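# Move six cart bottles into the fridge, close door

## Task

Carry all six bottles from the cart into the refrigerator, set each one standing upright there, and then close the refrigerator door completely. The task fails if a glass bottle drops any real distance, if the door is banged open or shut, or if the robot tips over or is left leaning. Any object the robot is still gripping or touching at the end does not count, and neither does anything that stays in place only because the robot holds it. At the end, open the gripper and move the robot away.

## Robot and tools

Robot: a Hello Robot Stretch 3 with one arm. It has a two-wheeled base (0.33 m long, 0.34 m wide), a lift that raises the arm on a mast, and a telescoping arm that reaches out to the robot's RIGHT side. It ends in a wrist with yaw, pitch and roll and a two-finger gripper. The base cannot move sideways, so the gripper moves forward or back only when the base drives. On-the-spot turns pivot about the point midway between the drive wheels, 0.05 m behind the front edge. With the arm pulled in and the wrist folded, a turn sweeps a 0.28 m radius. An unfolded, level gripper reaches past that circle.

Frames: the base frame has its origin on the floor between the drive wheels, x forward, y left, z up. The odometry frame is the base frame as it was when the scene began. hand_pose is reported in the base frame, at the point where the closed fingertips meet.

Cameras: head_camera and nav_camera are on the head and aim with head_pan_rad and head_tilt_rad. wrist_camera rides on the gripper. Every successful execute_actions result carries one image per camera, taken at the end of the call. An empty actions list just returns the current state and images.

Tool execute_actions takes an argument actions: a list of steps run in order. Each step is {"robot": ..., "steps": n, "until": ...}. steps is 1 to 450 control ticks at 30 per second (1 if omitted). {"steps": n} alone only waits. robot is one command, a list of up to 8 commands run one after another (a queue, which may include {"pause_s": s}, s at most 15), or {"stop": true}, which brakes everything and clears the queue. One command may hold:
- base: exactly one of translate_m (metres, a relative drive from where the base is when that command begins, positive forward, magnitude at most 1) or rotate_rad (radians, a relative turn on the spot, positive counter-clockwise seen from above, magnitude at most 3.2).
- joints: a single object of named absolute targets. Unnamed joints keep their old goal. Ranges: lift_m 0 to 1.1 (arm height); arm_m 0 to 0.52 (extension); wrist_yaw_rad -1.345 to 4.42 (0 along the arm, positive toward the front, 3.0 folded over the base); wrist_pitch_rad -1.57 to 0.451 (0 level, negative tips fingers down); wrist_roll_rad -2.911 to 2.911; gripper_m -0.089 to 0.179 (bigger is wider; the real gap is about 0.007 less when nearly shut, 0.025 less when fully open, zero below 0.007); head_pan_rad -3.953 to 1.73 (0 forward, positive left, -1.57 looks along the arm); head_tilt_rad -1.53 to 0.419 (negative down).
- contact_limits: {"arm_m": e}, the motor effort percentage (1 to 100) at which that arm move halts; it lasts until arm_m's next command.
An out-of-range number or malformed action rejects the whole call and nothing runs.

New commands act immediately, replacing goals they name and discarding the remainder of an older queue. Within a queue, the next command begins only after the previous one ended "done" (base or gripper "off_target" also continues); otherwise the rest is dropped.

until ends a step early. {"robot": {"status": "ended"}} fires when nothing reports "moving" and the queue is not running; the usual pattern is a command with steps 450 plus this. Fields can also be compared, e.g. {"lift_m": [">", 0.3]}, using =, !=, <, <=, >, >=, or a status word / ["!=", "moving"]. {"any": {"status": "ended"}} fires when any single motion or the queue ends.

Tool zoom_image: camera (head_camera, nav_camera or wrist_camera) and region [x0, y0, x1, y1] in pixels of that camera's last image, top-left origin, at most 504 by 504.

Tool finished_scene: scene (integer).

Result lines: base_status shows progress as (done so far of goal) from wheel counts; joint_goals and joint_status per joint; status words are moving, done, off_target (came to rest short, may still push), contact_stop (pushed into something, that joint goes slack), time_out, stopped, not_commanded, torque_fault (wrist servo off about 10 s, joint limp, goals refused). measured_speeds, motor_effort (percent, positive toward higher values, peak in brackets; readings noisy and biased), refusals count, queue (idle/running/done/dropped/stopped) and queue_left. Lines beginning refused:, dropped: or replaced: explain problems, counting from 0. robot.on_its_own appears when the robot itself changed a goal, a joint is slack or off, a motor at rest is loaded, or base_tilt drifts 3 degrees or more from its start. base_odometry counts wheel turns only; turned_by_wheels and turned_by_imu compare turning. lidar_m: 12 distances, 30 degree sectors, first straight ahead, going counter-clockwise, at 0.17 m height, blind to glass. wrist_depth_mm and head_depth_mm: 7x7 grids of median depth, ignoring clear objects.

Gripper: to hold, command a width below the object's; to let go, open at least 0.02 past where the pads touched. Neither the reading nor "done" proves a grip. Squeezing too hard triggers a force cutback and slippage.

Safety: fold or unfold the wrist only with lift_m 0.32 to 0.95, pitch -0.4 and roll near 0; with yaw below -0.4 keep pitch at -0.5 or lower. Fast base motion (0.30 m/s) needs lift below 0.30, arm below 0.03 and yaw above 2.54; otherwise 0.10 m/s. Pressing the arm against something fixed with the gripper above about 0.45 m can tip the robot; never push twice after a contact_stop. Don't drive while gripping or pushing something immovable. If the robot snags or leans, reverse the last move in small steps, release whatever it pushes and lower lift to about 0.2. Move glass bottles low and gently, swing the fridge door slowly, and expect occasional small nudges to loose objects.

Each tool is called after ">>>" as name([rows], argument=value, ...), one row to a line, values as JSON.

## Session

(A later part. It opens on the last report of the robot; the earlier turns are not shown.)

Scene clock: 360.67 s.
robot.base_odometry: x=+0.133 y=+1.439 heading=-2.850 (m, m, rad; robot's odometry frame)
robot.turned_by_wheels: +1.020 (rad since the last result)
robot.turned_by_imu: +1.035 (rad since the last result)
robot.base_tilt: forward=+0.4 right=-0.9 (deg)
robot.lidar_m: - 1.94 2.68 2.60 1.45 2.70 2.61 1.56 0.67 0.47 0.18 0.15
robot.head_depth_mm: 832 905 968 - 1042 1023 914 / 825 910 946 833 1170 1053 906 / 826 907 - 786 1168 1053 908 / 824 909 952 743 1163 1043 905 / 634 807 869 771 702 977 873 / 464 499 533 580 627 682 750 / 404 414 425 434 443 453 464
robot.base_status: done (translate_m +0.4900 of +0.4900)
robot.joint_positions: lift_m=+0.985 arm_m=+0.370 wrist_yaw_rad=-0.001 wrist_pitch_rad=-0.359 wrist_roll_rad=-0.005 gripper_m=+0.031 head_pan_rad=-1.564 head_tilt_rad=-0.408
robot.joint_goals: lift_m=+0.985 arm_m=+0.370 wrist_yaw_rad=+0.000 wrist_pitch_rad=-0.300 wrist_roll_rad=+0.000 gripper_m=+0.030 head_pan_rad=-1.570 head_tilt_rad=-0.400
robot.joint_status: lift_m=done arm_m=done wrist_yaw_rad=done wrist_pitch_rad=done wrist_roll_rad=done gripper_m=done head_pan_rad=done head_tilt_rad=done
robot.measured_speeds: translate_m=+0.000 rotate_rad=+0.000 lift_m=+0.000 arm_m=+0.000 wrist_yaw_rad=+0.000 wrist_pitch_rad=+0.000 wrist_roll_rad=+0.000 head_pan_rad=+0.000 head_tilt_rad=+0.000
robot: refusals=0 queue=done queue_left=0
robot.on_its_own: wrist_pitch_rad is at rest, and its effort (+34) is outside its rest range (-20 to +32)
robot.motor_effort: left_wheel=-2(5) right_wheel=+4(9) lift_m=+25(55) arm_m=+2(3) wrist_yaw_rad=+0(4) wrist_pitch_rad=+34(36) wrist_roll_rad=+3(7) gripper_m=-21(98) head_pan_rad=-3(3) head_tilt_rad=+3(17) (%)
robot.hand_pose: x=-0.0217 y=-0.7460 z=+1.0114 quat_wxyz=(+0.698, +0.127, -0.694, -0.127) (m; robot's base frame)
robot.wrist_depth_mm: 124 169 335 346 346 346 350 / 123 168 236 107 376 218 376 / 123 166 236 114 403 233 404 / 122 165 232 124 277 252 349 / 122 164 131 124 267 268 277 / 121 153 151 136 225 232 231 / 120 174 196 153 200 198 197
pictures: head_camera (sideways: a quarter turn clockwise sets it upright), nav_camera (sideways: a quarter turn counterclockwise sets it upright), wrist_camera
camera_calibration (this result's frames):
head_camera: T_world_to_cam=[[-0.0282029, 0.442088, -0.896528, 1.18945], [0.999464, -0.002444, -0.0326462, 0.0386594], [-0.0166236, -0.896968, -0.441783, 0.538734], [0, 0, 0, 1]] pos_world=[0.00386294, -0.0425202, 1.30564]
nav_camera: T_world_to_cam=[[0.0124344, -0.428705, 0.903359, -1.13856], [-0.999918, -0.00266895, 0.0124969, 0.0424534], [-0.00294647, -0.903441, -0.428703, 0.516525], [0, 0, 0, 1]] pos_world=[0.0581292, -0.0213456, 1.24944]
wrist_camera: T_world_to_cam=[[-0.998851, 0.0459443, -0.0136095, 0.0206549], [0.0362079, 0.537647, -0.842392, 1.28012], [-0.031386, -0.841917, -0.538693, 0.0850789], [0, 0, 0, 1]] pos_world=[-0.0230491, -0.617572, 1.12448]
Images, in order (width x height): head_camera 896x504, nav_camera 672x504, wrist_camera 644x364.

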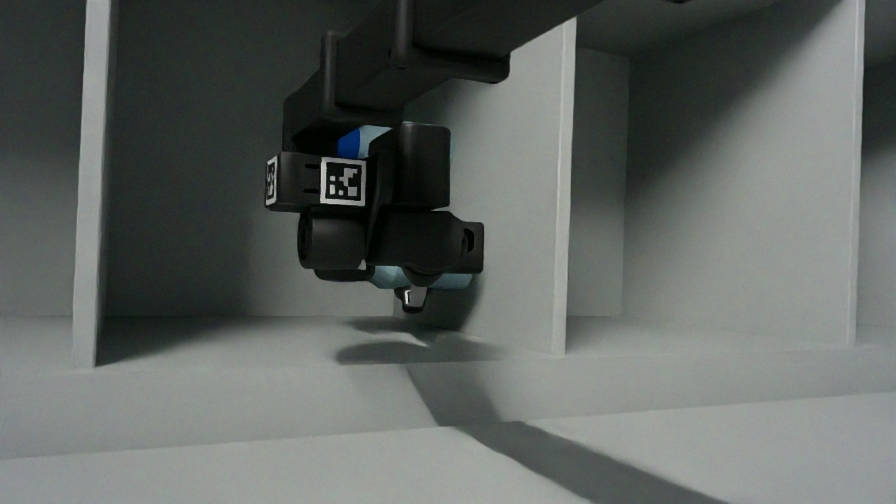

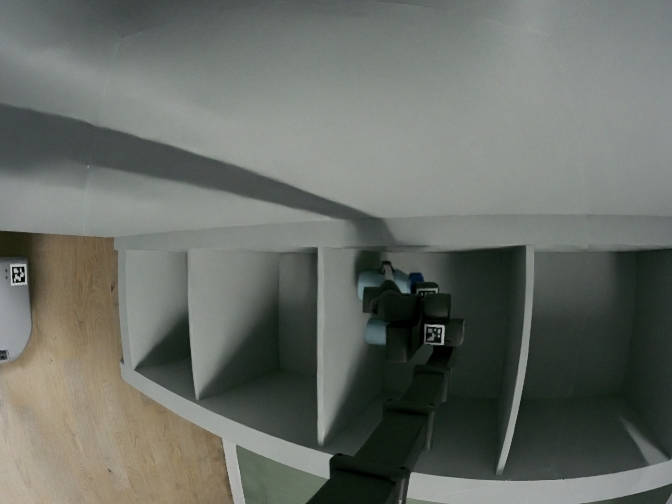

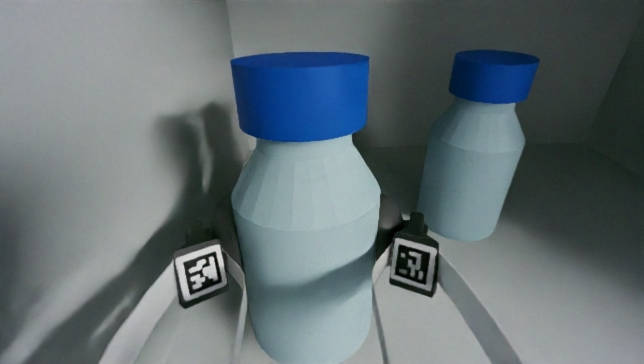

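>>> execute_actions([
  {"robot":{"joints":{"lift_m":0.92}},"steps":100,"until":{"robot":{"wrist_pitch_rad":[">",-0.34]}}},
  {"robot":{"stop":true},"steps":5},
  {"robot":[{"joints":{"gripper_m":0.1}},{"joints":{"arm_m":0.0}},{"base":{"translate_m":-0.49},"joints":{"lift_m":1.0,"head_tilt_rad":-0.7,"gripper_m":0.09}},{"base":{"rotate_rad":-1.95}},{"base":{"translate_m":-1.0}},{"base":{"translate_m":-0.447}},{"base":{"rotate_rad":0.93}},{"base":{"translate_m":-0.50}}],"steps":450,"until":{"robot":{"status":"ended"}}},
  {"steps":450,"until":{"robot":{"status":"ended"}}},
  {"steps":450,"until":{"robot":{"status":"ended"}}},
  {"robot":[{"joints":{"arm_m":0.12}},{"joints":{"lift_m":0.81}}],"steps":450,"until":{"robot":{"status":"ended"}}},
])

Scene clock: 415.13 s.
robot.base_odometry: x=+0.849 y=-0.194 heading=+2.413 (m, m, rad; robot's odometry frame)
robot.turned_by_wheels: -1.020 (rad since the last result)
robot.turned_by_imu: -1.016 (rad since the last result)
robot.base_tilt: forward=+0.3 right=-1.0 (deg)
robot.lidar_m: 3.00 2.00 1.99 1.17 0.90 0.87 0.91 1.29 0.42 0.40 0.42 1.73
robot.head_depth_mm: 2118 2349 965 742 667 - - / 2231 2366 969 762 - - 1058 / 2366 2564 958 778 - - 1088 / 2499 2641 762 713 - 803 1108 / 2653 2816 699 704 609 871 1100 / 2839 3078 907 743 593 852 1102 / 3008 3200 2402 1818 592 1339 1193
robot.base_status: done (translate_m -0.5000 of -0.5000)
robot.joint_positions: lift_m=+0.811 arm_m=+0.120 wrist_yaw_rad=-0.001 wrist_pitch_rad=-0.315 wrist_roll_rad=-0.005 gripper_m=+0.090 head_pan_rad=-1.564 head_tilt_rad=-0.691
robot.joint_goals: lift_m=+0.810 arm_m=+0.120 wrist_yaw_rad=+0.000 wrist_pitch_rad=-0.300 wrist_roll_rad=+0.000 gripper_m=+0.090 head_pan_rad=-1.570 head_tilt_rad=-0.700
robot.joint_status: lift_m=done arm_m=done wrist_yaw_rad=done wrist_pitch_rad=done wrist_roll_rad=done gripper_m=done head_pan_rad=done head_tilt_rad=done
robot.measured_speeds: translate_m=+0.000 rotate_rad=+0.000 lift_m=+0.000 arm_m=+0.000 wrist_yaw_rad=+0.000 wrist_pitch_rad=+0.000 wrist_roll_rad=+0.000 head_pan_rad=+0.000 head_tilt_rad=+0.000
robot: refusals=0 queue=done queue_left=0
robot.motor_effort: left_wheel=-2(7) right_wheel=+4(7) lift_m=+20(51) arm_m=+3(6) wrist_yaw_rad=+0(1) wrist_pitch_rad=+8(34) wrist_roll_rad=+3(5) gripper_m=+0(83) head_pan_rad=-3(3) head_tilt_rad=-3(15) (%)
robot.hand_pose: x=-0.0217 y=-0.5008 z=+0.8470 quat_wxyz=(+0.700, +0.111, -0.696, -0.111) (m; robot's base frame)
robot.wrist_depth_mm: - - - - - - - / - - 233 221 606 533 - / - 342 233 228 458 396 303 / 243 315 253 251 324 320 287 / 234 263 259 256 265 252 251 / 212 223 210 210 201 206 206 / 181 179 179 177 177 175 175
pictures: head_camera (sideways: a quarter turn clockwise sets it upright), nav_camera (sideways: a quarter turn counterclockwise sets it upright), wrist_camera
replaced: robot.lift_m: its motion had ended contact_stop
camera_calibration (this result's frames):
head_camera: T_world_to_cam=[[-0.0298966, 0.67472, -0.737468, 0.982079], [0.999395, 0.00705575, -0.0340596, 0.0404876], [-0.0177773, -0.73804, -0.674522, 0.841536], [0, 0, 0, 1]] pos_world=[0.00385802, -0.0418265, 1.29327]
nav_camera: T_world_to_cam=[[0.0141458, -0.663779, 0.747795, -0.935742], [-0.999892, -0.00634235, 0.0132849, 0.0414321], [-0.00407546, -0.747902, -0.663797, 0.822396], [0, 0, 0, 1]] pos_world=[0.0580161, -0.0057924, 1.2451]
wrist_camera: T_world_to_cam=[[-0.998869, 0.0451009, -0.0150381, 0.00793611], [0.035589, 0.499612, -0.865518, 1.0103], [-0.0315225, -0.865074, -0.500652, 0.159141], [0, 0, 0, 1]] pos_world=[-0.0230118, -0.367446, 0.954225]
Images, in order (width x height): head_camera 896x504, nav_camera 672x504, wrist_camera 644x364.

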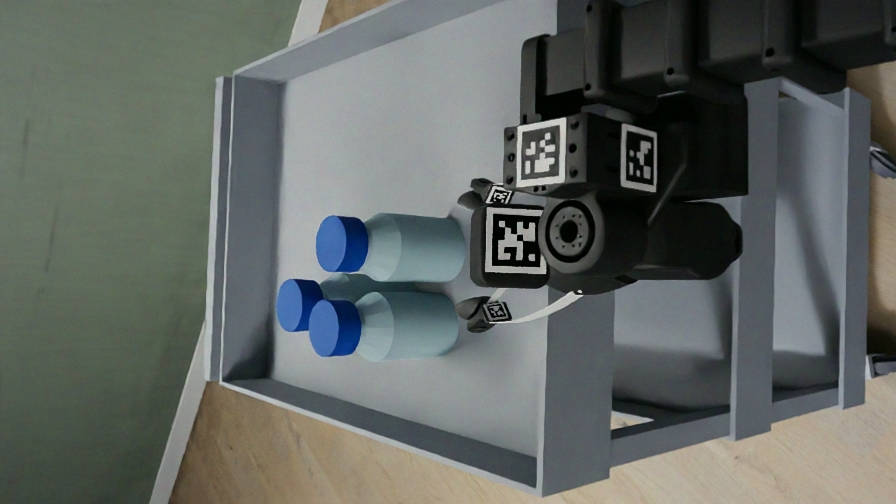

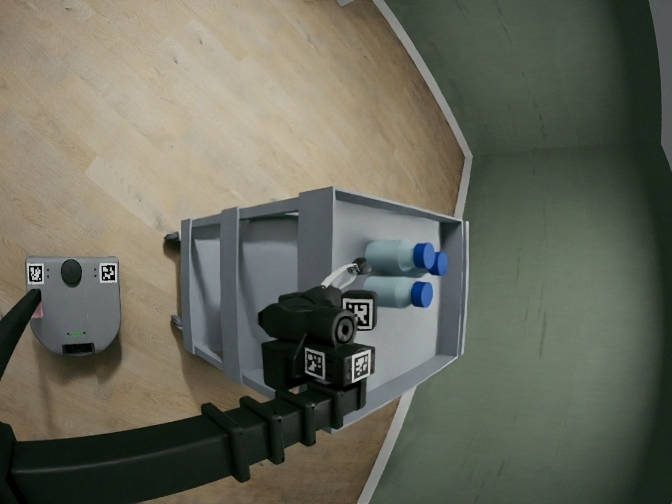

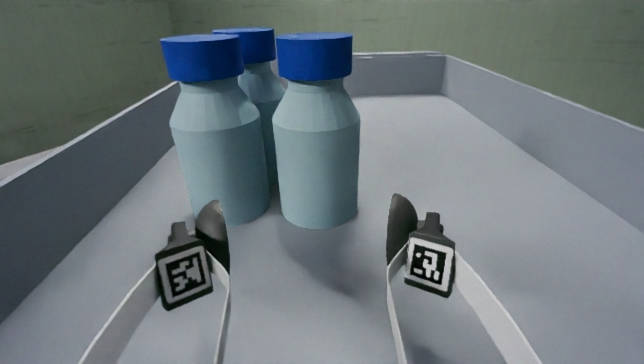

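>>> execute_actions([
  {"robot":[{"base":{"translate_m":-0.012}},{"joints":{"arm_m":0.25}},{"joints":{"gripper_m":0.03}},{"pause_s":0.5},{"joints":{"lift_m":1.03}},{"joints":{"arm_m":0.0}}],"steps":450,"until":{"robot":{"status":"ended"}}},
  {"robot":[{"base":{"translate_m":0.512},"joints":{"head_tilt_rad":-0.4}},{"base":{"rotate_rad":-0.93}},{"base":{"translate_m":1.0}},{"base":{"translate_m":0.447}},{"base":{"rotate_rad":1.95}},{"base":{"translate_m":0.35}},{"joints":{"arm_m":0.37}},{"joints":{"lift_m":0.985}}],"steps":450,"until":{"robot":{"status":"ended"}}},
  {"steps":450,"until":{"robot":{"status":"ended"}}},
  {"steps":450,"until":{"robot":{"status":"ended"}}},
])

Scene clock: 468.37 s.
robot.base_odometry: x=+0.267 y=+1.480 heading=-2.850 (m, m, rad; robot's odometry frame)
robot.turned_by_wheels: +1.020 (rad since the last result)
robot.turned_by_imu: +1.033 (rad since the last result)
robot.base_tilt: forward=+0.4 right=-1.0 (deg)
robot.lidar_m: 0.28 2.07 2.69 2.62 1.40 2.55 2.46 1.55 0.60 0.84 0.38 0.28
robot.head_depth_mm: 715 706 655 - 660 712 783 / 822 896 942 833 816 943 856 / 823 903 - 788 1165 1047 908 / 826 901 941 780 1162 1048 901 / 822 906 974 857 1166 1043 900 / 828 901 953 749 1024 1035 893 / 721 743 763 759 699 811 830
robot.base_status: done (translate_m +0.3500 of +0.3500)
robot.joint_positions: lift_m=+0.986 arm_m=+0.370 wrist_yaw_rad=-0.001 wrist_pitch_rad=-0.321 wrist_roll_rad=-0.003 gripper_m=+0.030 head_pan_rad=-1.564 head_tilt_rad=-0.408
robot.joint_goals: lift_m=+0.985 arm_m=+0.370 wrist_yaw_rad=+0.000 wrist_pitch_rad=-0.300 wrist_roll_rad=+0.000 gripper_m=+0.030 head_pan_rad=-1.570 head_tilt_rad=-0.400
robot.joint_status: lift_m=done arm_m=done wrist_yaw_rad=done wrist_pitch_rad=done wrist_roll_rad=done gripper_m=done head_pan_rad=done head_tilt_rad=done
robot.measured_speeds: translate_m=+0.000 rotate_rad=+0.000 lift_m=+0.000 arm_m=+0.000 wrist_yaw_rad=+0.000 wrist_pitch_rad=+0.000 wrist_roll_rad=+0.000 head_pan_rad=+0.000 head_tilt_rad=+0.000
robot: refusals=0 queue=done queue_left=0
robot.motor_effort: left_wheel=-2(5) right_wheel=+3(10) lift_m=+20(52) arm_m=+2(18) wrist_yaw_rad=+1(3) wrist_pitch_rad=+12(31) wrist_roll_rad=+2(4) gripper_m=+0(84) head_pan_rad=-3(3) head_tilt_rad=+4(18) (%)
robot.hand_pose: x=-0.0218 y=-0.7502 z=+1.0206 quat_wxyz=(+0.699, +0.113, -0.697, -0.113) (m; robot's base frame)
robot.wrist_depth_mm: 300 339 339 342 341 335 235 / 282 361 360 358 374 348 237 / 187 383 394 237 407 354 238 / 169 224 372 238 388 344 239 / 158 231 322 256 303 300 240 / 156 237 243 245 245 248 231 / 163 192 213 211 209 210 208
pictures: head_camera (sideways: a quarter turn clockwise sets it upright), nav_camera (sideways: a quarter turn counterclockwise sets it upright), wrist_camera
camera_calibration (this result's frames):
head_camera: T_world_to_cam=[[-0.0281084, 0.442107, -0.896522, 1.18944], [0.999463, -0.00265739, -0.0326464, 0.0386596], [-0.0168156, -0.896958, -0.441795, 0.538752], [0, 0, 0, 1]] pos_world=[0.00385384, -0.0425197, 1.30564]
nav_camera: T_world_to_cam=[[0.0123427, -0.428721, 0.903353, -1.13856], [-0.999919, -0.00245516, 0.012497, 0.0424533], [-0.00313983, -0.903434, -0.428716, 0.516543], [0, 0, 0, 1]] pos_world=[0.0581246, -0.021356, 1.24944]
wrist_camera: T_world_to_cam=[[-0.99878, 0.0463778, -0.016983, 0.0246325], [0.0381057, 0.504843, -0.86237, 1.28587], [-0.0314211, -0.861964, -0.505994, 0.0380898], [0, 0, 0, 1]] pos_world=[-0.0231998, -0.617474, 1.12859]
Images, in order (width x height): head_camera 896x504, nav_camera 672x504, wrist_camera 644x364.

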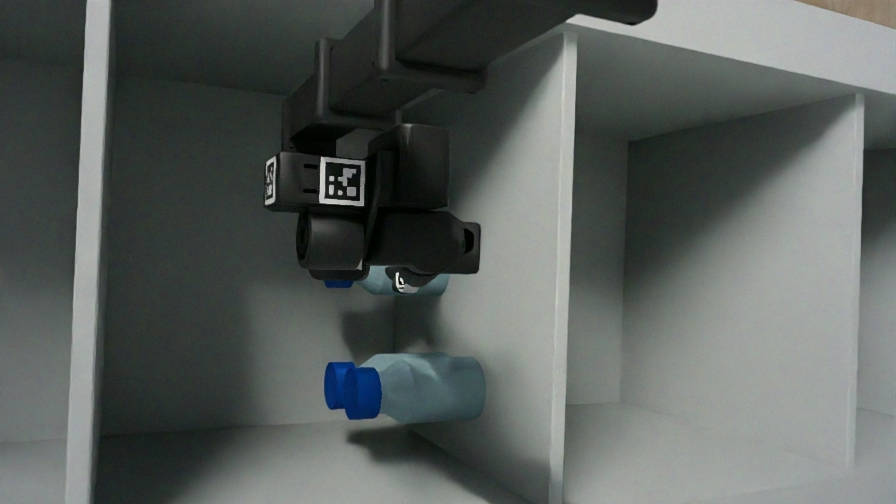

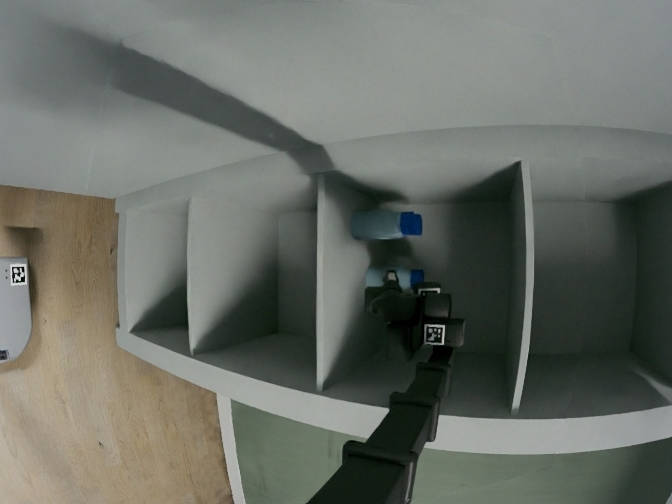

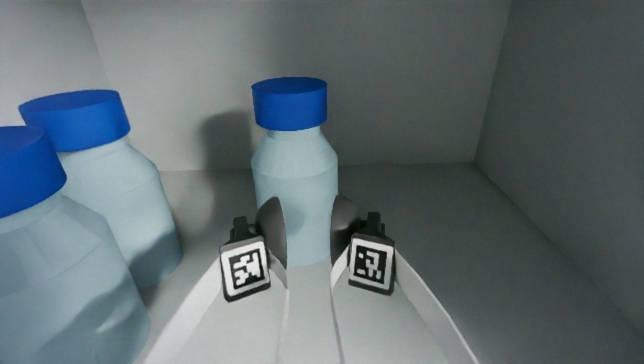

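>>> execute_actions([
  {"robot":[{"joints":{"arm_m":0.0}},{"base":{"translate_m":-0.35},"joints":{"lift_m":1.0,"head_tilt_rad":-0.7,"gripper_m":0.09,"wrist_pitch_rad":-0.5}},{"base":{"rotate_rad":-1.95}},{"base":{"translate_m":-1.0}},{"base":{"translate_m":-0.447}},{"base":{"rotate_rad":0.93}},{"base":{"translate_m":-0.50}},{"joints":{"arm_m":0.15,"lift_m":0.9}}],"steps":450,"until":{"robot":{"status":"ended"}}},
  {"steps":450,"until":{"robot":{"status":"ended"}}},
  {"steps":450,"until":{"robot":{"status":"ended"}}},
])

Scene clock: 515.23 s.
robot.base_odometry: x=+0.849 y=-0.194 heading=+2.413 (m, m, rad; robot's odometry frame)
robot.turned_by_wheels: -1.020 (rad since the last result)
robot.turned_by_imu: -1.016 (rad since the last result)
robot.base_tilt: forward=+0.4 right=-1.0 (deg)
robot.lidar_m: 2.99 2.01 1.99 1.17 0.89 0.87 0.91 1.28 0.48 0.47 0.51 1.72
robot.head_depth_mm: 2127 2292 998 - - 1119 1226 / 2238 2333 1044 - 980 920 1145 / 2355 2454 998 - 982 920 1139 / 2450 1108 753 - 976 934 1142 / 2642 1107 759 747 975 930 1159 / 2836 3053 901 736 793 928 1153 / 3032 3217 2441 1831 1557 1359 1193
robot.base_status: done (translate_m -0.5000 of -0.5000)
robot.joint_positions: lift_m=+0.901 arm_m=+0.150 wrist_yaw_rad=-0.001 wrist_pitch_rad=-0.512 wrist_roll_rad=-0.003 gripper_m=+0.090 head_pan_rad=-1.564 head_tilt_rad=-0.691
robot.joint_goals: lift_m=+0.900 arm_m=+0.150 wrist_yaw_rad=+0.000 wrist_pitch_rad=-0.500 wrist_roll_rad=+0.000 gripper_m=+0.090 head_pan_rad=-1.570 head_tilt_rad=-0.700
robot.joint_status: lift_m=done arm_m=done wrist_yaw_rad=done wrist_pitch_rad=done wrist_roll_rad=done gripper_m=done head_pan_rad=done head_tilt_rad=done
robot.measured_speeds: translate_m=+0.000 rotate_rad=+0.000 lift_m=+0.000 arm_m=+0.000 wrist_yaw_rad=+0.000 wrist_pitch_rad=+0.000 wrist_roll_rad=+0.000 head_pan_rad=+0.000 head_tilt_rad=+0.000
robot: refusals=0 queue=done queue_left=0
robot.motor_effort: left_wheel=-1(6) right_wheel=+3(6) lift_m=+20(53) arm_m=+2(1) wrist_yaw_rad=+1(1) wrist_pitch_rad=+7(12) wrist_roll_rad=+2(2) gripper_m=+0(83) head_pan_rad=-2(3) head_tilt_rad=-3(18) (%)
robot.hand_pose: x=-0.0218 y=-0.5061 z=+0.8926 quat_wxyz=(+0.685, +0.179, -0.683, -0.180) (m; robot's base frame)
robot.wrist_depth_mm: - - - 624 647 - - / - - 293 290 555 494 - / - 369 319 304 430 416 351 / - 323 339 343 354 349 295 / 242 292 298 296 307 295 279 / 220 267 258 256 251 254 254 / 195 191 187 183 177 174 169
pictures: head_camera (sideways: a quarter turn clockwise sets it upright), nav_camera (sideways: a quarter turn counterclockwise sets it upright), wrist_camera
camera_calibration (this result's frames):
head_camera: T_world_to_cam=[[-0.0297534, 0.674735, -0.73746, 0.982068], [0.999396, 0.00684398, -0.0340596, 0.0404875], [-0.017934, -0.738028, -0.674531, 0.841548], [0, 0, 0, 1]] pos_world=[0.00384913, -0.0418259, 1.29327]
nav_camera: T_world_to_cam=[[0.014005, -0.663791, 0.747787, -0.935731], [-0.999893, -0.00613022, 0.0132849, 0.0414321], [-0.0042343, -0.747893, -0.663806, 0.822408], [0, 0, 0, 1]] pos_world=[0.0580149, -0.00580273, 1.2451]
wrist_camera: T_world_to_cam=[[-0.99877, 0.0489267, -0.00804026, 0.00444309], [0.0383647, 0.659843, -0.750424, 1.03083], [-0.0314104, -0.749809, -0.660908, 0.378745], [0, 0, 0, 1]] pos_world=[-0.0232133, -0.396416, 1.02391]
Images, in order (width x height): head_camera 896x504, nav_camera 672x504, wrist_camera 644x364.

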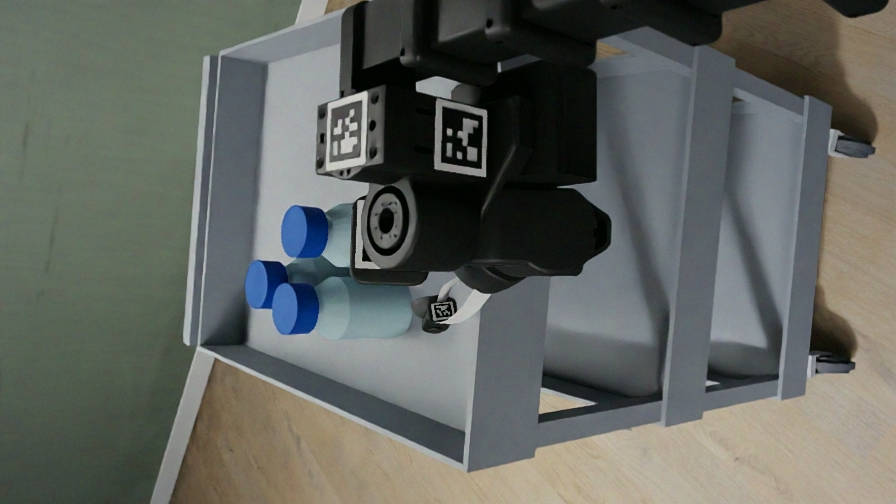

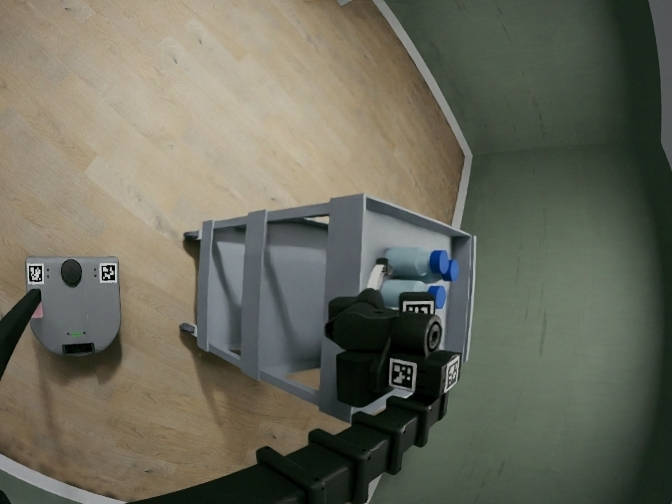

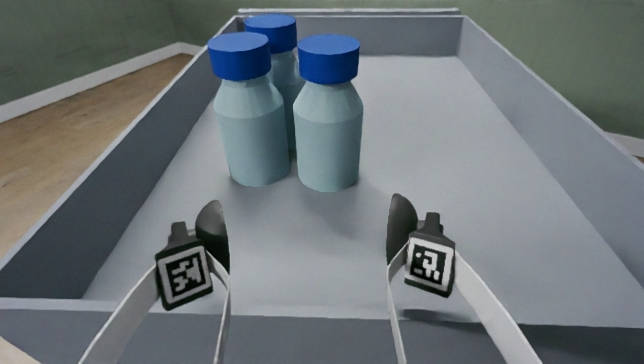

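>>> execute_actions([
  {"robot":[{"base":{"translate_m":-0.025},"joints":{"arm_m":0.25}},{"joints":{"lift_m":0.86}},{"joints":{"arm_m":0.33}}],"steps":450,"until":{"robot":{"status":"ended"}}},
])

Scene clock: 523.87 s.
robot.base_odometry: x=+0.867 y=-0.211 heading=+2.413 (m, m, rad; robot's odometry frame)
robot.turned_by_wheels: +0.000 (rad since the last result)
robot.turned_by_imu: +0.001 (rad since the last result)
robot.base_tilt: forward=+0.5 right=-1.1 (deg)
robot.lidar_m: 3.01 2.02 2.00 1.14 0.88 0.85 0.89 1.25 0.48 0.47 0.50 1.75
robot.head_depth_mm: 2131 2326 2399 - - - 1219 / 2228 2325 - 738 966 917 1170 / 2344 2514 - 733 959 919 1131 / 2476 1112 - 728 983 935 1142 / 2585 1106 764 747 971 932 1154 / 2788 3031 904 744 961 926 1155 / 2991 3217 2430 681 1496 1339 1188
robot.base_status: done (translate_m -0.0250 of -0.0250)
robot.joint_positions: lift_m=+0.861 arm_m=+0.330 wrist_yaw_rad=+0.000 wrist_pitch_rad=-0.520 wrist_roll_rad=-0.003 gripper_m=+0.090 head_pan_rad=-1.564 head_tilt_rad=-0.691
robot.joint_goals: lift_m=+0.860 arm_m=+0.330 wrist_yaw_rad=+0.000 wrist_pitch_rad=-0.500 wrist_roll_rad=+0.000 gripper_m=+0.090 head_pan_rad=-1.570 head_tilt_rad=-0.700
robot.joint_status: lift_m=done arm_m=done wrist_yaw_rad=done wrist_pitch_rad=done wrist_roll_rad=done gripper_m=done head_pan_rad=done head_tilt_rad=done
robot.measured_speeds: translate_m=+0.000 rotate_rad=+0.000 lift_m=+0.000 arm_m=+0.000 wrist_yaw_rad=+0.000 wrist_pitch_rad=+0.000 wrist_roll_rad=+0.000 head_pan_rad=+0.000 head_tilt_rad=+0.000
robot: refusals=0 queue=done queue_left=0
robot.motor_effort: left_wheel=-2(7) right_wheel=+4(6) lift_m=+20(21) arm_m=+4(7) wrist_yaw_rad=+0(1) wrist_pitch_rad=+11(12) wrist_roll_rad=+2(2) gripper_m=+0(0) head_pan_rad=-3(3) head_tilt_rad=-3(3) (%)
robot.hand_pose: x=-0.0216 y=-0.6848 z=+0.8509 quat_wxyz=(+0.684, +0.182, -0.682, -0.182) (m; robot's base frame)
robot.wrist_depth_mm: - - 182 475 462 468 - / 123 134 166 116 456 404 336 / 136 140 101 99 350 348 285 / 150 147 145 120 286 284 273 / 231 157 129 124 250 242 241 / 212 201 165 141 205 209 208 / 187 187 184 177 185 185 183
pictures: head_camera (sideways: a quarter turn clockwise sets it upright), nav_camera (sideways: a quarter turn counterclockwise sets it upright), wrist_camera
camera_calibration (this result's frames):
head_camera: T_world_to_cam=[[-0.0297539, 0.674807, -0.737394, 0.981981], [0.999396, 0.00684719, -0.0340596, 0.0404876], [-0.0179346, -0.737962, -0.674604, 0.841642], [0, 0, 0, 1]] pos_world=[0.00384912, -0.041825, 1.29326]
nav_camera: T_world_to_cam=[[0.0140054, -0.663865, 0.747722, -0.935646], [-0.999893, -0.00613141, 0.013285, 0.041432], [-0.00423485, -0.747828, -0.663879, 0.822504], [0, 0, 0, 1]] pos_world=[0.0580148, -0.00579718, 1.2451]
wrist_camera: T_world_to_cam=[[-0.998805, 0.0482713, -0.00764845, 0.0122198], [0.0378869, 0.665878, -0.745098, 1.11704], [-0.0308739, -0.744497, -0.666911, 0.225957], [0, 0, 0, 1]] pos_world=[-0.0231399, -0.576179, 0.983092]
Images, in order (width x height): head_camera 896x504, nav_camera 672x504, wrist_camera 644x364.

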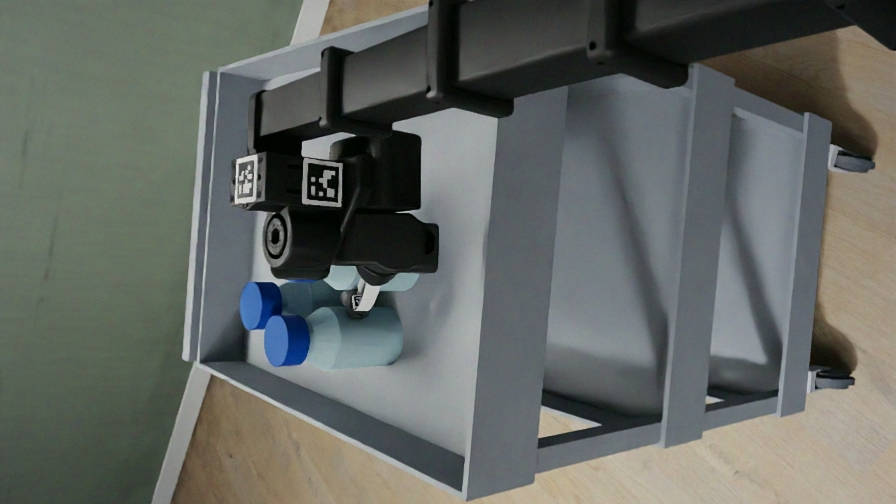

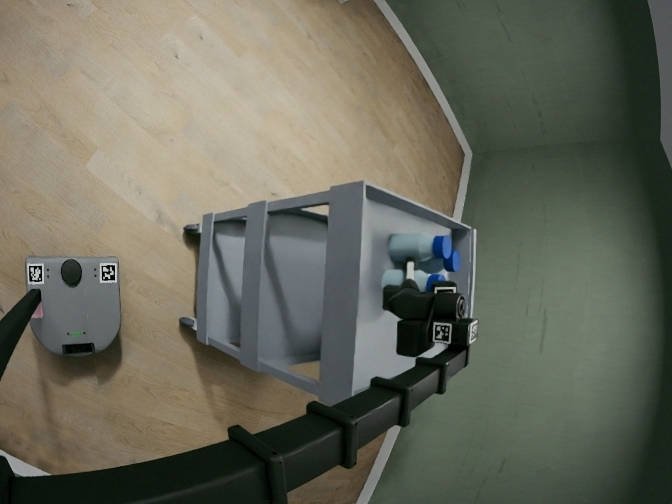

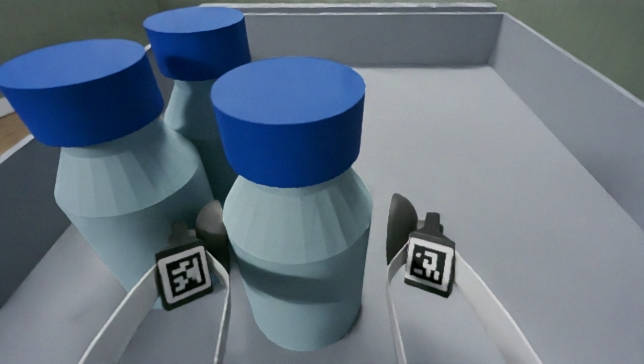

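Good. Grip and carry (hand y −0.75 needs arm 0.395).

>>> execute_actions([
  {"robot":[{"joints":{"gripper_m":0.03}},{"pause_s":0.5},{"joints":{"lift_m":1.08}},{"joints":{"arm_m":0.0}}],"steps":450,"until":{"robot":{"status":"ended"}}},
  {"robot":[{"base":{"translate_m":0.525},"joints":{"head_tilt_rad":-0.4}},{"base":{"rotate_rad":-0.93}},{"base":{"translate_m":1.0}},{"base":{"translate_m":0.447}},{"base":{"rotate_rad":1.95}},{"base":{"translate_m":0.355}},{"joints":{"arm_m":0.395}},{"joints":{"lift_m":1.035}}],"steps":450,"until":{"robot":{"status":"ended"}}},
  {"steps":450,"until":{"robot":{"status":"ended"}}},
  {"steps":450,"until":{"robot":{"status":"ended"}}},
])

Scene clock: 579.83 s.
robot.base_odometry: x=+0.262 y=+1.478 heading=-2.850 (m, m, rad; robot's odometry frame)
robot.turned_by_wheels: +1.020 (rad since the last result)
robot.turned_by_imu: +1.034 (rad since the last result)
robot.base_tilt: forward=+0.4 right=-0.9 (deg)
robot.lidar_m: 0.27 2.07 2.68 2.61 1.41 2.56 2.48 1.56 0.61 0.83 0.38 0.28
robot.head_depth_mm: 723 714 - 690 659 712 783 / 823 887 954 857 827 950 856 / 824 886 - 871 1164 1050 904 / 827 896 - 741 1162 1046 898 / 826 906 978 824 1158 1032 895 / 822 900 947 745 1012 1028 896 / 713 734 751 756 693 802 826
robot.base_status: done (translate_m +0.3550 of +0.3550)
robot.joint_positions: lift_m=+1.035 arm_m=+0.395 wrist_yaw_rad=+0.001 wrist_pitch_rad=-0.539 wrist_roll_rad=-0.003 gripper_m=+0.031 head_pan_rad=-1.564 head_tilt_rad=-0.408
robot.joint_goals: lift_m=+1.035 arm_m=+0.395 wrist_yaw_rad=+0.000 wrist_pitch_rad=-0.500 wrist_roll_rad=+0.000 gripper_m=+0.030 head_pan_rad=-1.570 head_tilt_rad=-0.400
robot.joint_status: lift_m=done arm_m=done wrist_yaw_rad=done wrist_pitch_rad=done wrist_roll_rad=done gripper_m=done head_pan_rad=done head_tilt_rad=done
robot.measured_speeds: translate_m=+0.000 rotate_rad=+0.000 lift_m=+0.000 arm_m=+0.000 wrist_yaw_rad=+0.000 wrist_pitch_rad=+0.000 wrist_roll_rad=+0.000 head_pan_rad=+0.000 head_tilt_rad=+0.000
robot: refusals=0 queue=done queue_left=0
robot.motor_effort: left_wheel=-2(4) right_wheel=+4(9) lift_m=+23(55) arm_m=+3(4) wrist_yaw_rad=-1(2) wrist_pitch_rad=+22(23) wrist_roll_rad=+2(2) gripper_m=-21(96) head_pan_rad=-3(3) head_tilt_rad=+3(19) (%)
robot.hand_pose: x=-0.0213 y=-0.7472 z=+1.0219 quat_wxyz=(+0.683, +0.189, -0.680, -0.188) (m; robot's base frame)
robot.wrist_depth_mm: 296 333 332 328 339 330 239 / 186 359 353 110 374 356 240 / 184 237 365 97 395 356 241 / 170 220 310 118 328 315 242 / 157 234 127 121 273 275 242 / 157 188 152 135 235 241 232 / 177 205 210 165 213 211 213
pictures: head_camera (sideways: a quarter turn clockwise sets it upright), nav_camera (sideways: a quarter turn counterclockwise sets it upright), wrist_camera
camera_calibration (this result's frames):
head_camera: T_world_to_cam=[[-0.0281084, 0.442103, -0.896524, 1.18944], [0.999463, -0.00265742, -0.0326463, 0.0386596], [-0.0168155, -0.89696, -0.441791, 0.538747], [0, 0, 0, 1]] pos_world=[0.00385385, -0.0425197, 1.30564]
nav_camera: T_world_to_cam=[[0.0123428, -0.428717, 0.903355, -1.13856], [-0.999919, -0.00245523, 0.0124969, 0.0424533], [-0.00313971, -0.903436, -0.428712, 0.516538], [0, 0, 0, 1]] pos_world=[0.0581246, -0.0213562, 1.24944]
wrist_camera: T_world_to_cam=[[-0.998879, 0.0468531, -0.00676912, 0.0149012], [0.03684, 0.679548, -0.732705, 1.28352], [-0.0297296, -0.732133, -0.680512, 0.316789], [0, 0, 0, 1]] pos_world=[-0.0229824, -0.640981, 1.15612]
Images, in order (width x height): head_camera 896x504, nav_camera 672x504, wrist_camera 644x364.

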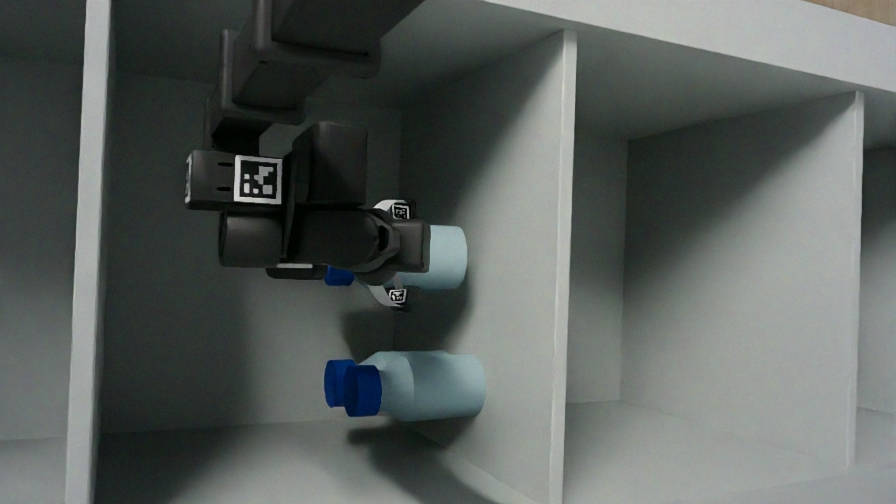

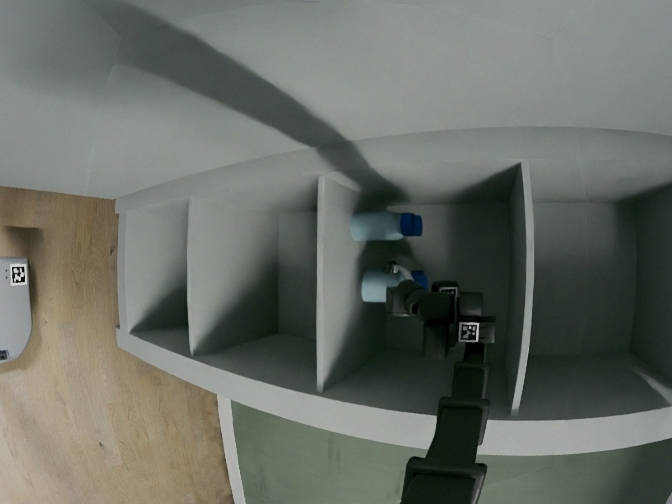

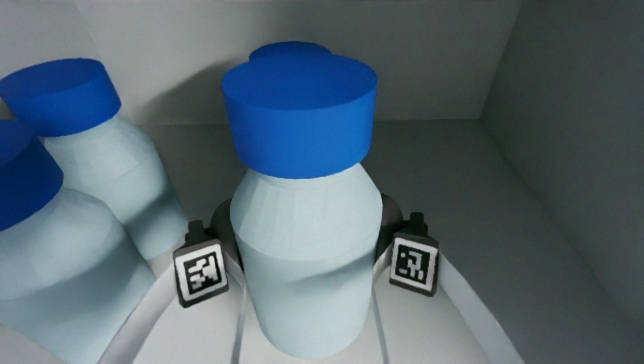

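>>> execute_actions([
  {"robot":{"joints":{"lift_m":0.97}},"steps":100,"until":{"robot":{"wrist_pitch_rad":[">",-0.528]}}},
  {"robot":{"stop":true},"steps":5},
  {"robot":[{"joints":{"gripper_m":0.1}},{"joints":{"arm_m":0.0}},{"base":{"translate_m":-0.355},"joints":{"lift_m":1.0,"head_tilt_rad":-0.7,"gripper_m":0.09}},{"base":{"rotate_rad":-1.95}},{"base":{"translate_m":-1.0}},{"base":{"translate_m":-0.447}},{"base":{"rotate_rad":0.93}},{"base":{"translate_m":-0.44}}],"steps":450,"until":{"robot":{"status":"ended"}}},
  {"steps":450,"until":{"robot":{"status":"ended"}}},
  {"steps":450,"until":{"robot":{"status":"ended"}}},
  {"robot":[{"joints":{"arm_m":0.25}},{"joints":{"lift_m":0.86}}],"steps":450,"until":{"robot":{"status":"ended"}}},
])

Scene clock: 629.67 s.
robot.base_odometry: x=+0.804 y=-0.154 heading=+2.413 (m, m, rad; robot's odometry frame)
robot.turned_by_wheels: -1.020 (rad since the last result)
robot.turned_by_imu: -1.015 (rad since the last result)
robot.base_tilt: forward=+0.5 right=-0.9 (deg)
robot.lidar_m: 2.95 1.95 1.99 1.24 0.95 0.92 0.97 1.35 0.49 0.48 2.90 1.67
robot.head_depth_mm: 2172 2282 975 - - - 1188 / 2258 2401 1045 - 986 928 1140 / 2410 2538 1044 - 987 938 1151 / 2524 1113 753 - 978 934 1143 / 2655 2932 907 736 971 928 1141 / 2837 3149 2448 1778 1529 1356 1185 / 3048 3253 2425 1914 1584 1370 1190
robot.base_status: done (translate_m -0.4400 of -0.4400)
robot.joint_positions: lift_m=+0.861 arm_m=+0.250 wrist_yaw_rad=+0.001 wrist_pitch_rad=-0.512 wrist_roll_rad=-0.003 gripper_m=+0.090 head_pan_rad=-1.564 head_tilt_rad=-0.691
robot.joint_goals: lift_m=+0.860 arm_m=+0.250 wrist_yaw_rad=+0.000 wrist_pitch_rad=-0.500 wrist_roll_rad=+0.000 gripper_m=+0.090 head_pan_rad=-1.570 head_tilt_rad=-0.700
robot.joint_status: lift_m=done arm_m=done wrist_yaw_rad=done wrist_pitch_rad=done wrist_roll_rad=done gripper_m=done head_pan_rad=done head_tilt_rad=done
robot.measured_speeds: translate_m=+0.000 rotate_rad=+0.000 lift_m=+0.000 arm_m=+0.000 wrist_yaw_rad=+0.000 wrist_pitch_rad=+0.000 wrist_roll_rad=+0.000 head_pan_rad=+0.000 head_tilt_rad=+0.000
robot: refusals=0 queue=done queue_left=0
robot.motor_effort: left_wheel=-1(6) right_wheel=+4(5) lift_m=+20(53) arm_m=+2(5) wrist_yaw_rad=-1(1) wrist_pitch_rad=+7(33) wrist_roll_rad=+2(3) gripper_m=+0(84) head_pan_rad=-2(2) head_tilt_rad=-3(20) (%)
robot.hand_pose: x=-0.0213 y=-0.6061 z=+0.8526 quat_wxyz=(+0.685, +0.180, -0.682, -0.179) (m; robot's base frame)
robot.wrist_depth_mm: - - - 212 545 532 - / - - 350 212 473 467 381 / - - 316 222 359 355 343 / - 226 287 255 291 290 289 / - 206 248 248 253 246 242 / 160 190 212 213 207 212 211 / 153 187 188 187 186 186 187
pictures: head_camera (sideways: a quarter turn clockwise sets it upright), nav_camera (sideways: a quarter turn counterclockwise sets it upright), wrist_camera
replaced: robot.lift_m: its motion had ended contact_stop
camera_calibration (this result's frames):
head_camera: T_world_to_cam=[[-0.0297538, 0.674782, -0.737417, 0.982011], [0.999396, 0.00684616, -0.0340596, 0.0404876], [-0.0179343, -0.737985, -0.674579, 0.84161], [0, 0, 0, 1]] pos_world=[0.00384913, -0.0418253, 1.29326]
nav_camera: T_world_to_cam=[[0.0140053, -0.663839, 0.747744, -0.935675], [-0.999893, -0.00613107, 0.013285, 0.041432], [-0.0042346, -0.74785, -0.663854, 0.82247], [0, 0, 0, 1]] pos_world=[0.0580149, -0.0057991, 1.2451]
wrist_camera: T_world_to_cam=[[-0.998889, 0.0464957, -0.00762846, 0.00765228], [0.0364478, 0.659898, -0.750471, 1.06683], [-0.0298596, -0.749915, -0.66086, 0.277272], [0, 0, 0, 1]] pos_world=[-0.0229605, -0.496421, 0.983918]
Images, in order (width x height): head_camera 896x504, nav_camera 672x504, wrist_camera 644x364.

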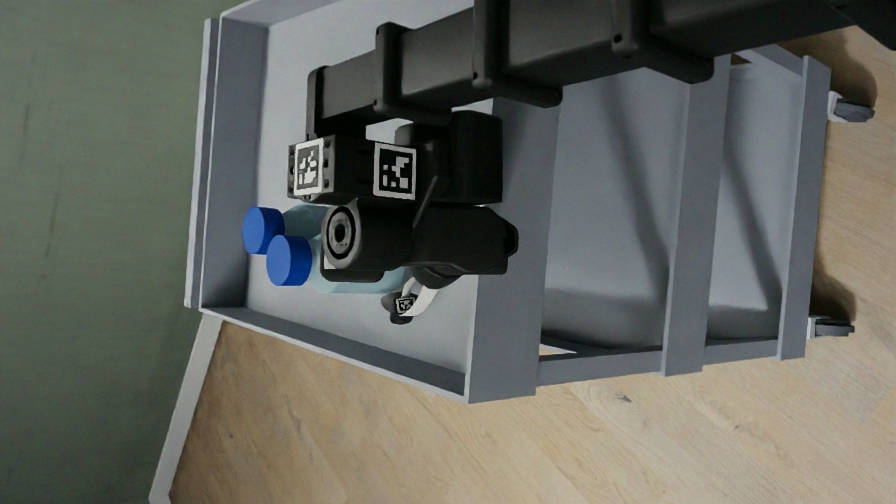

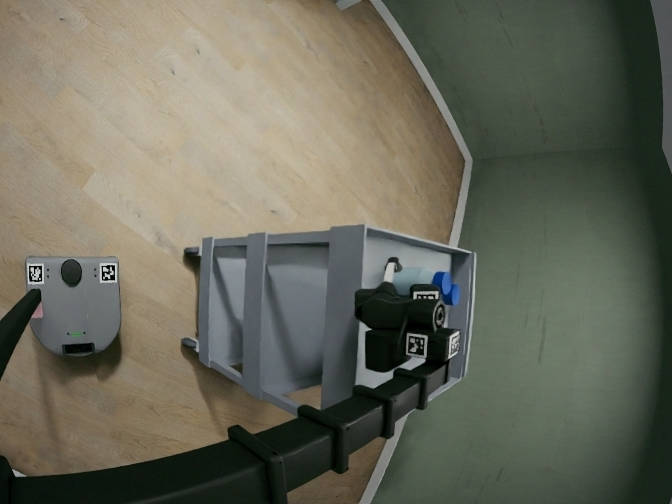

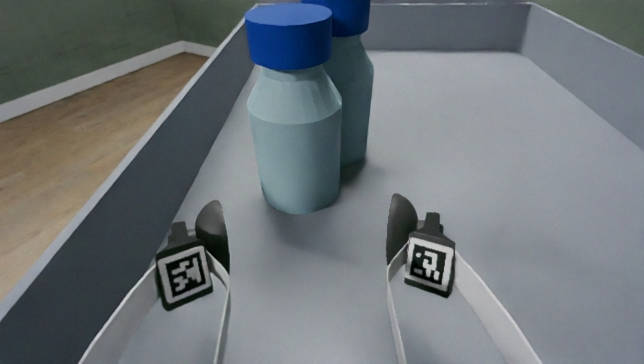

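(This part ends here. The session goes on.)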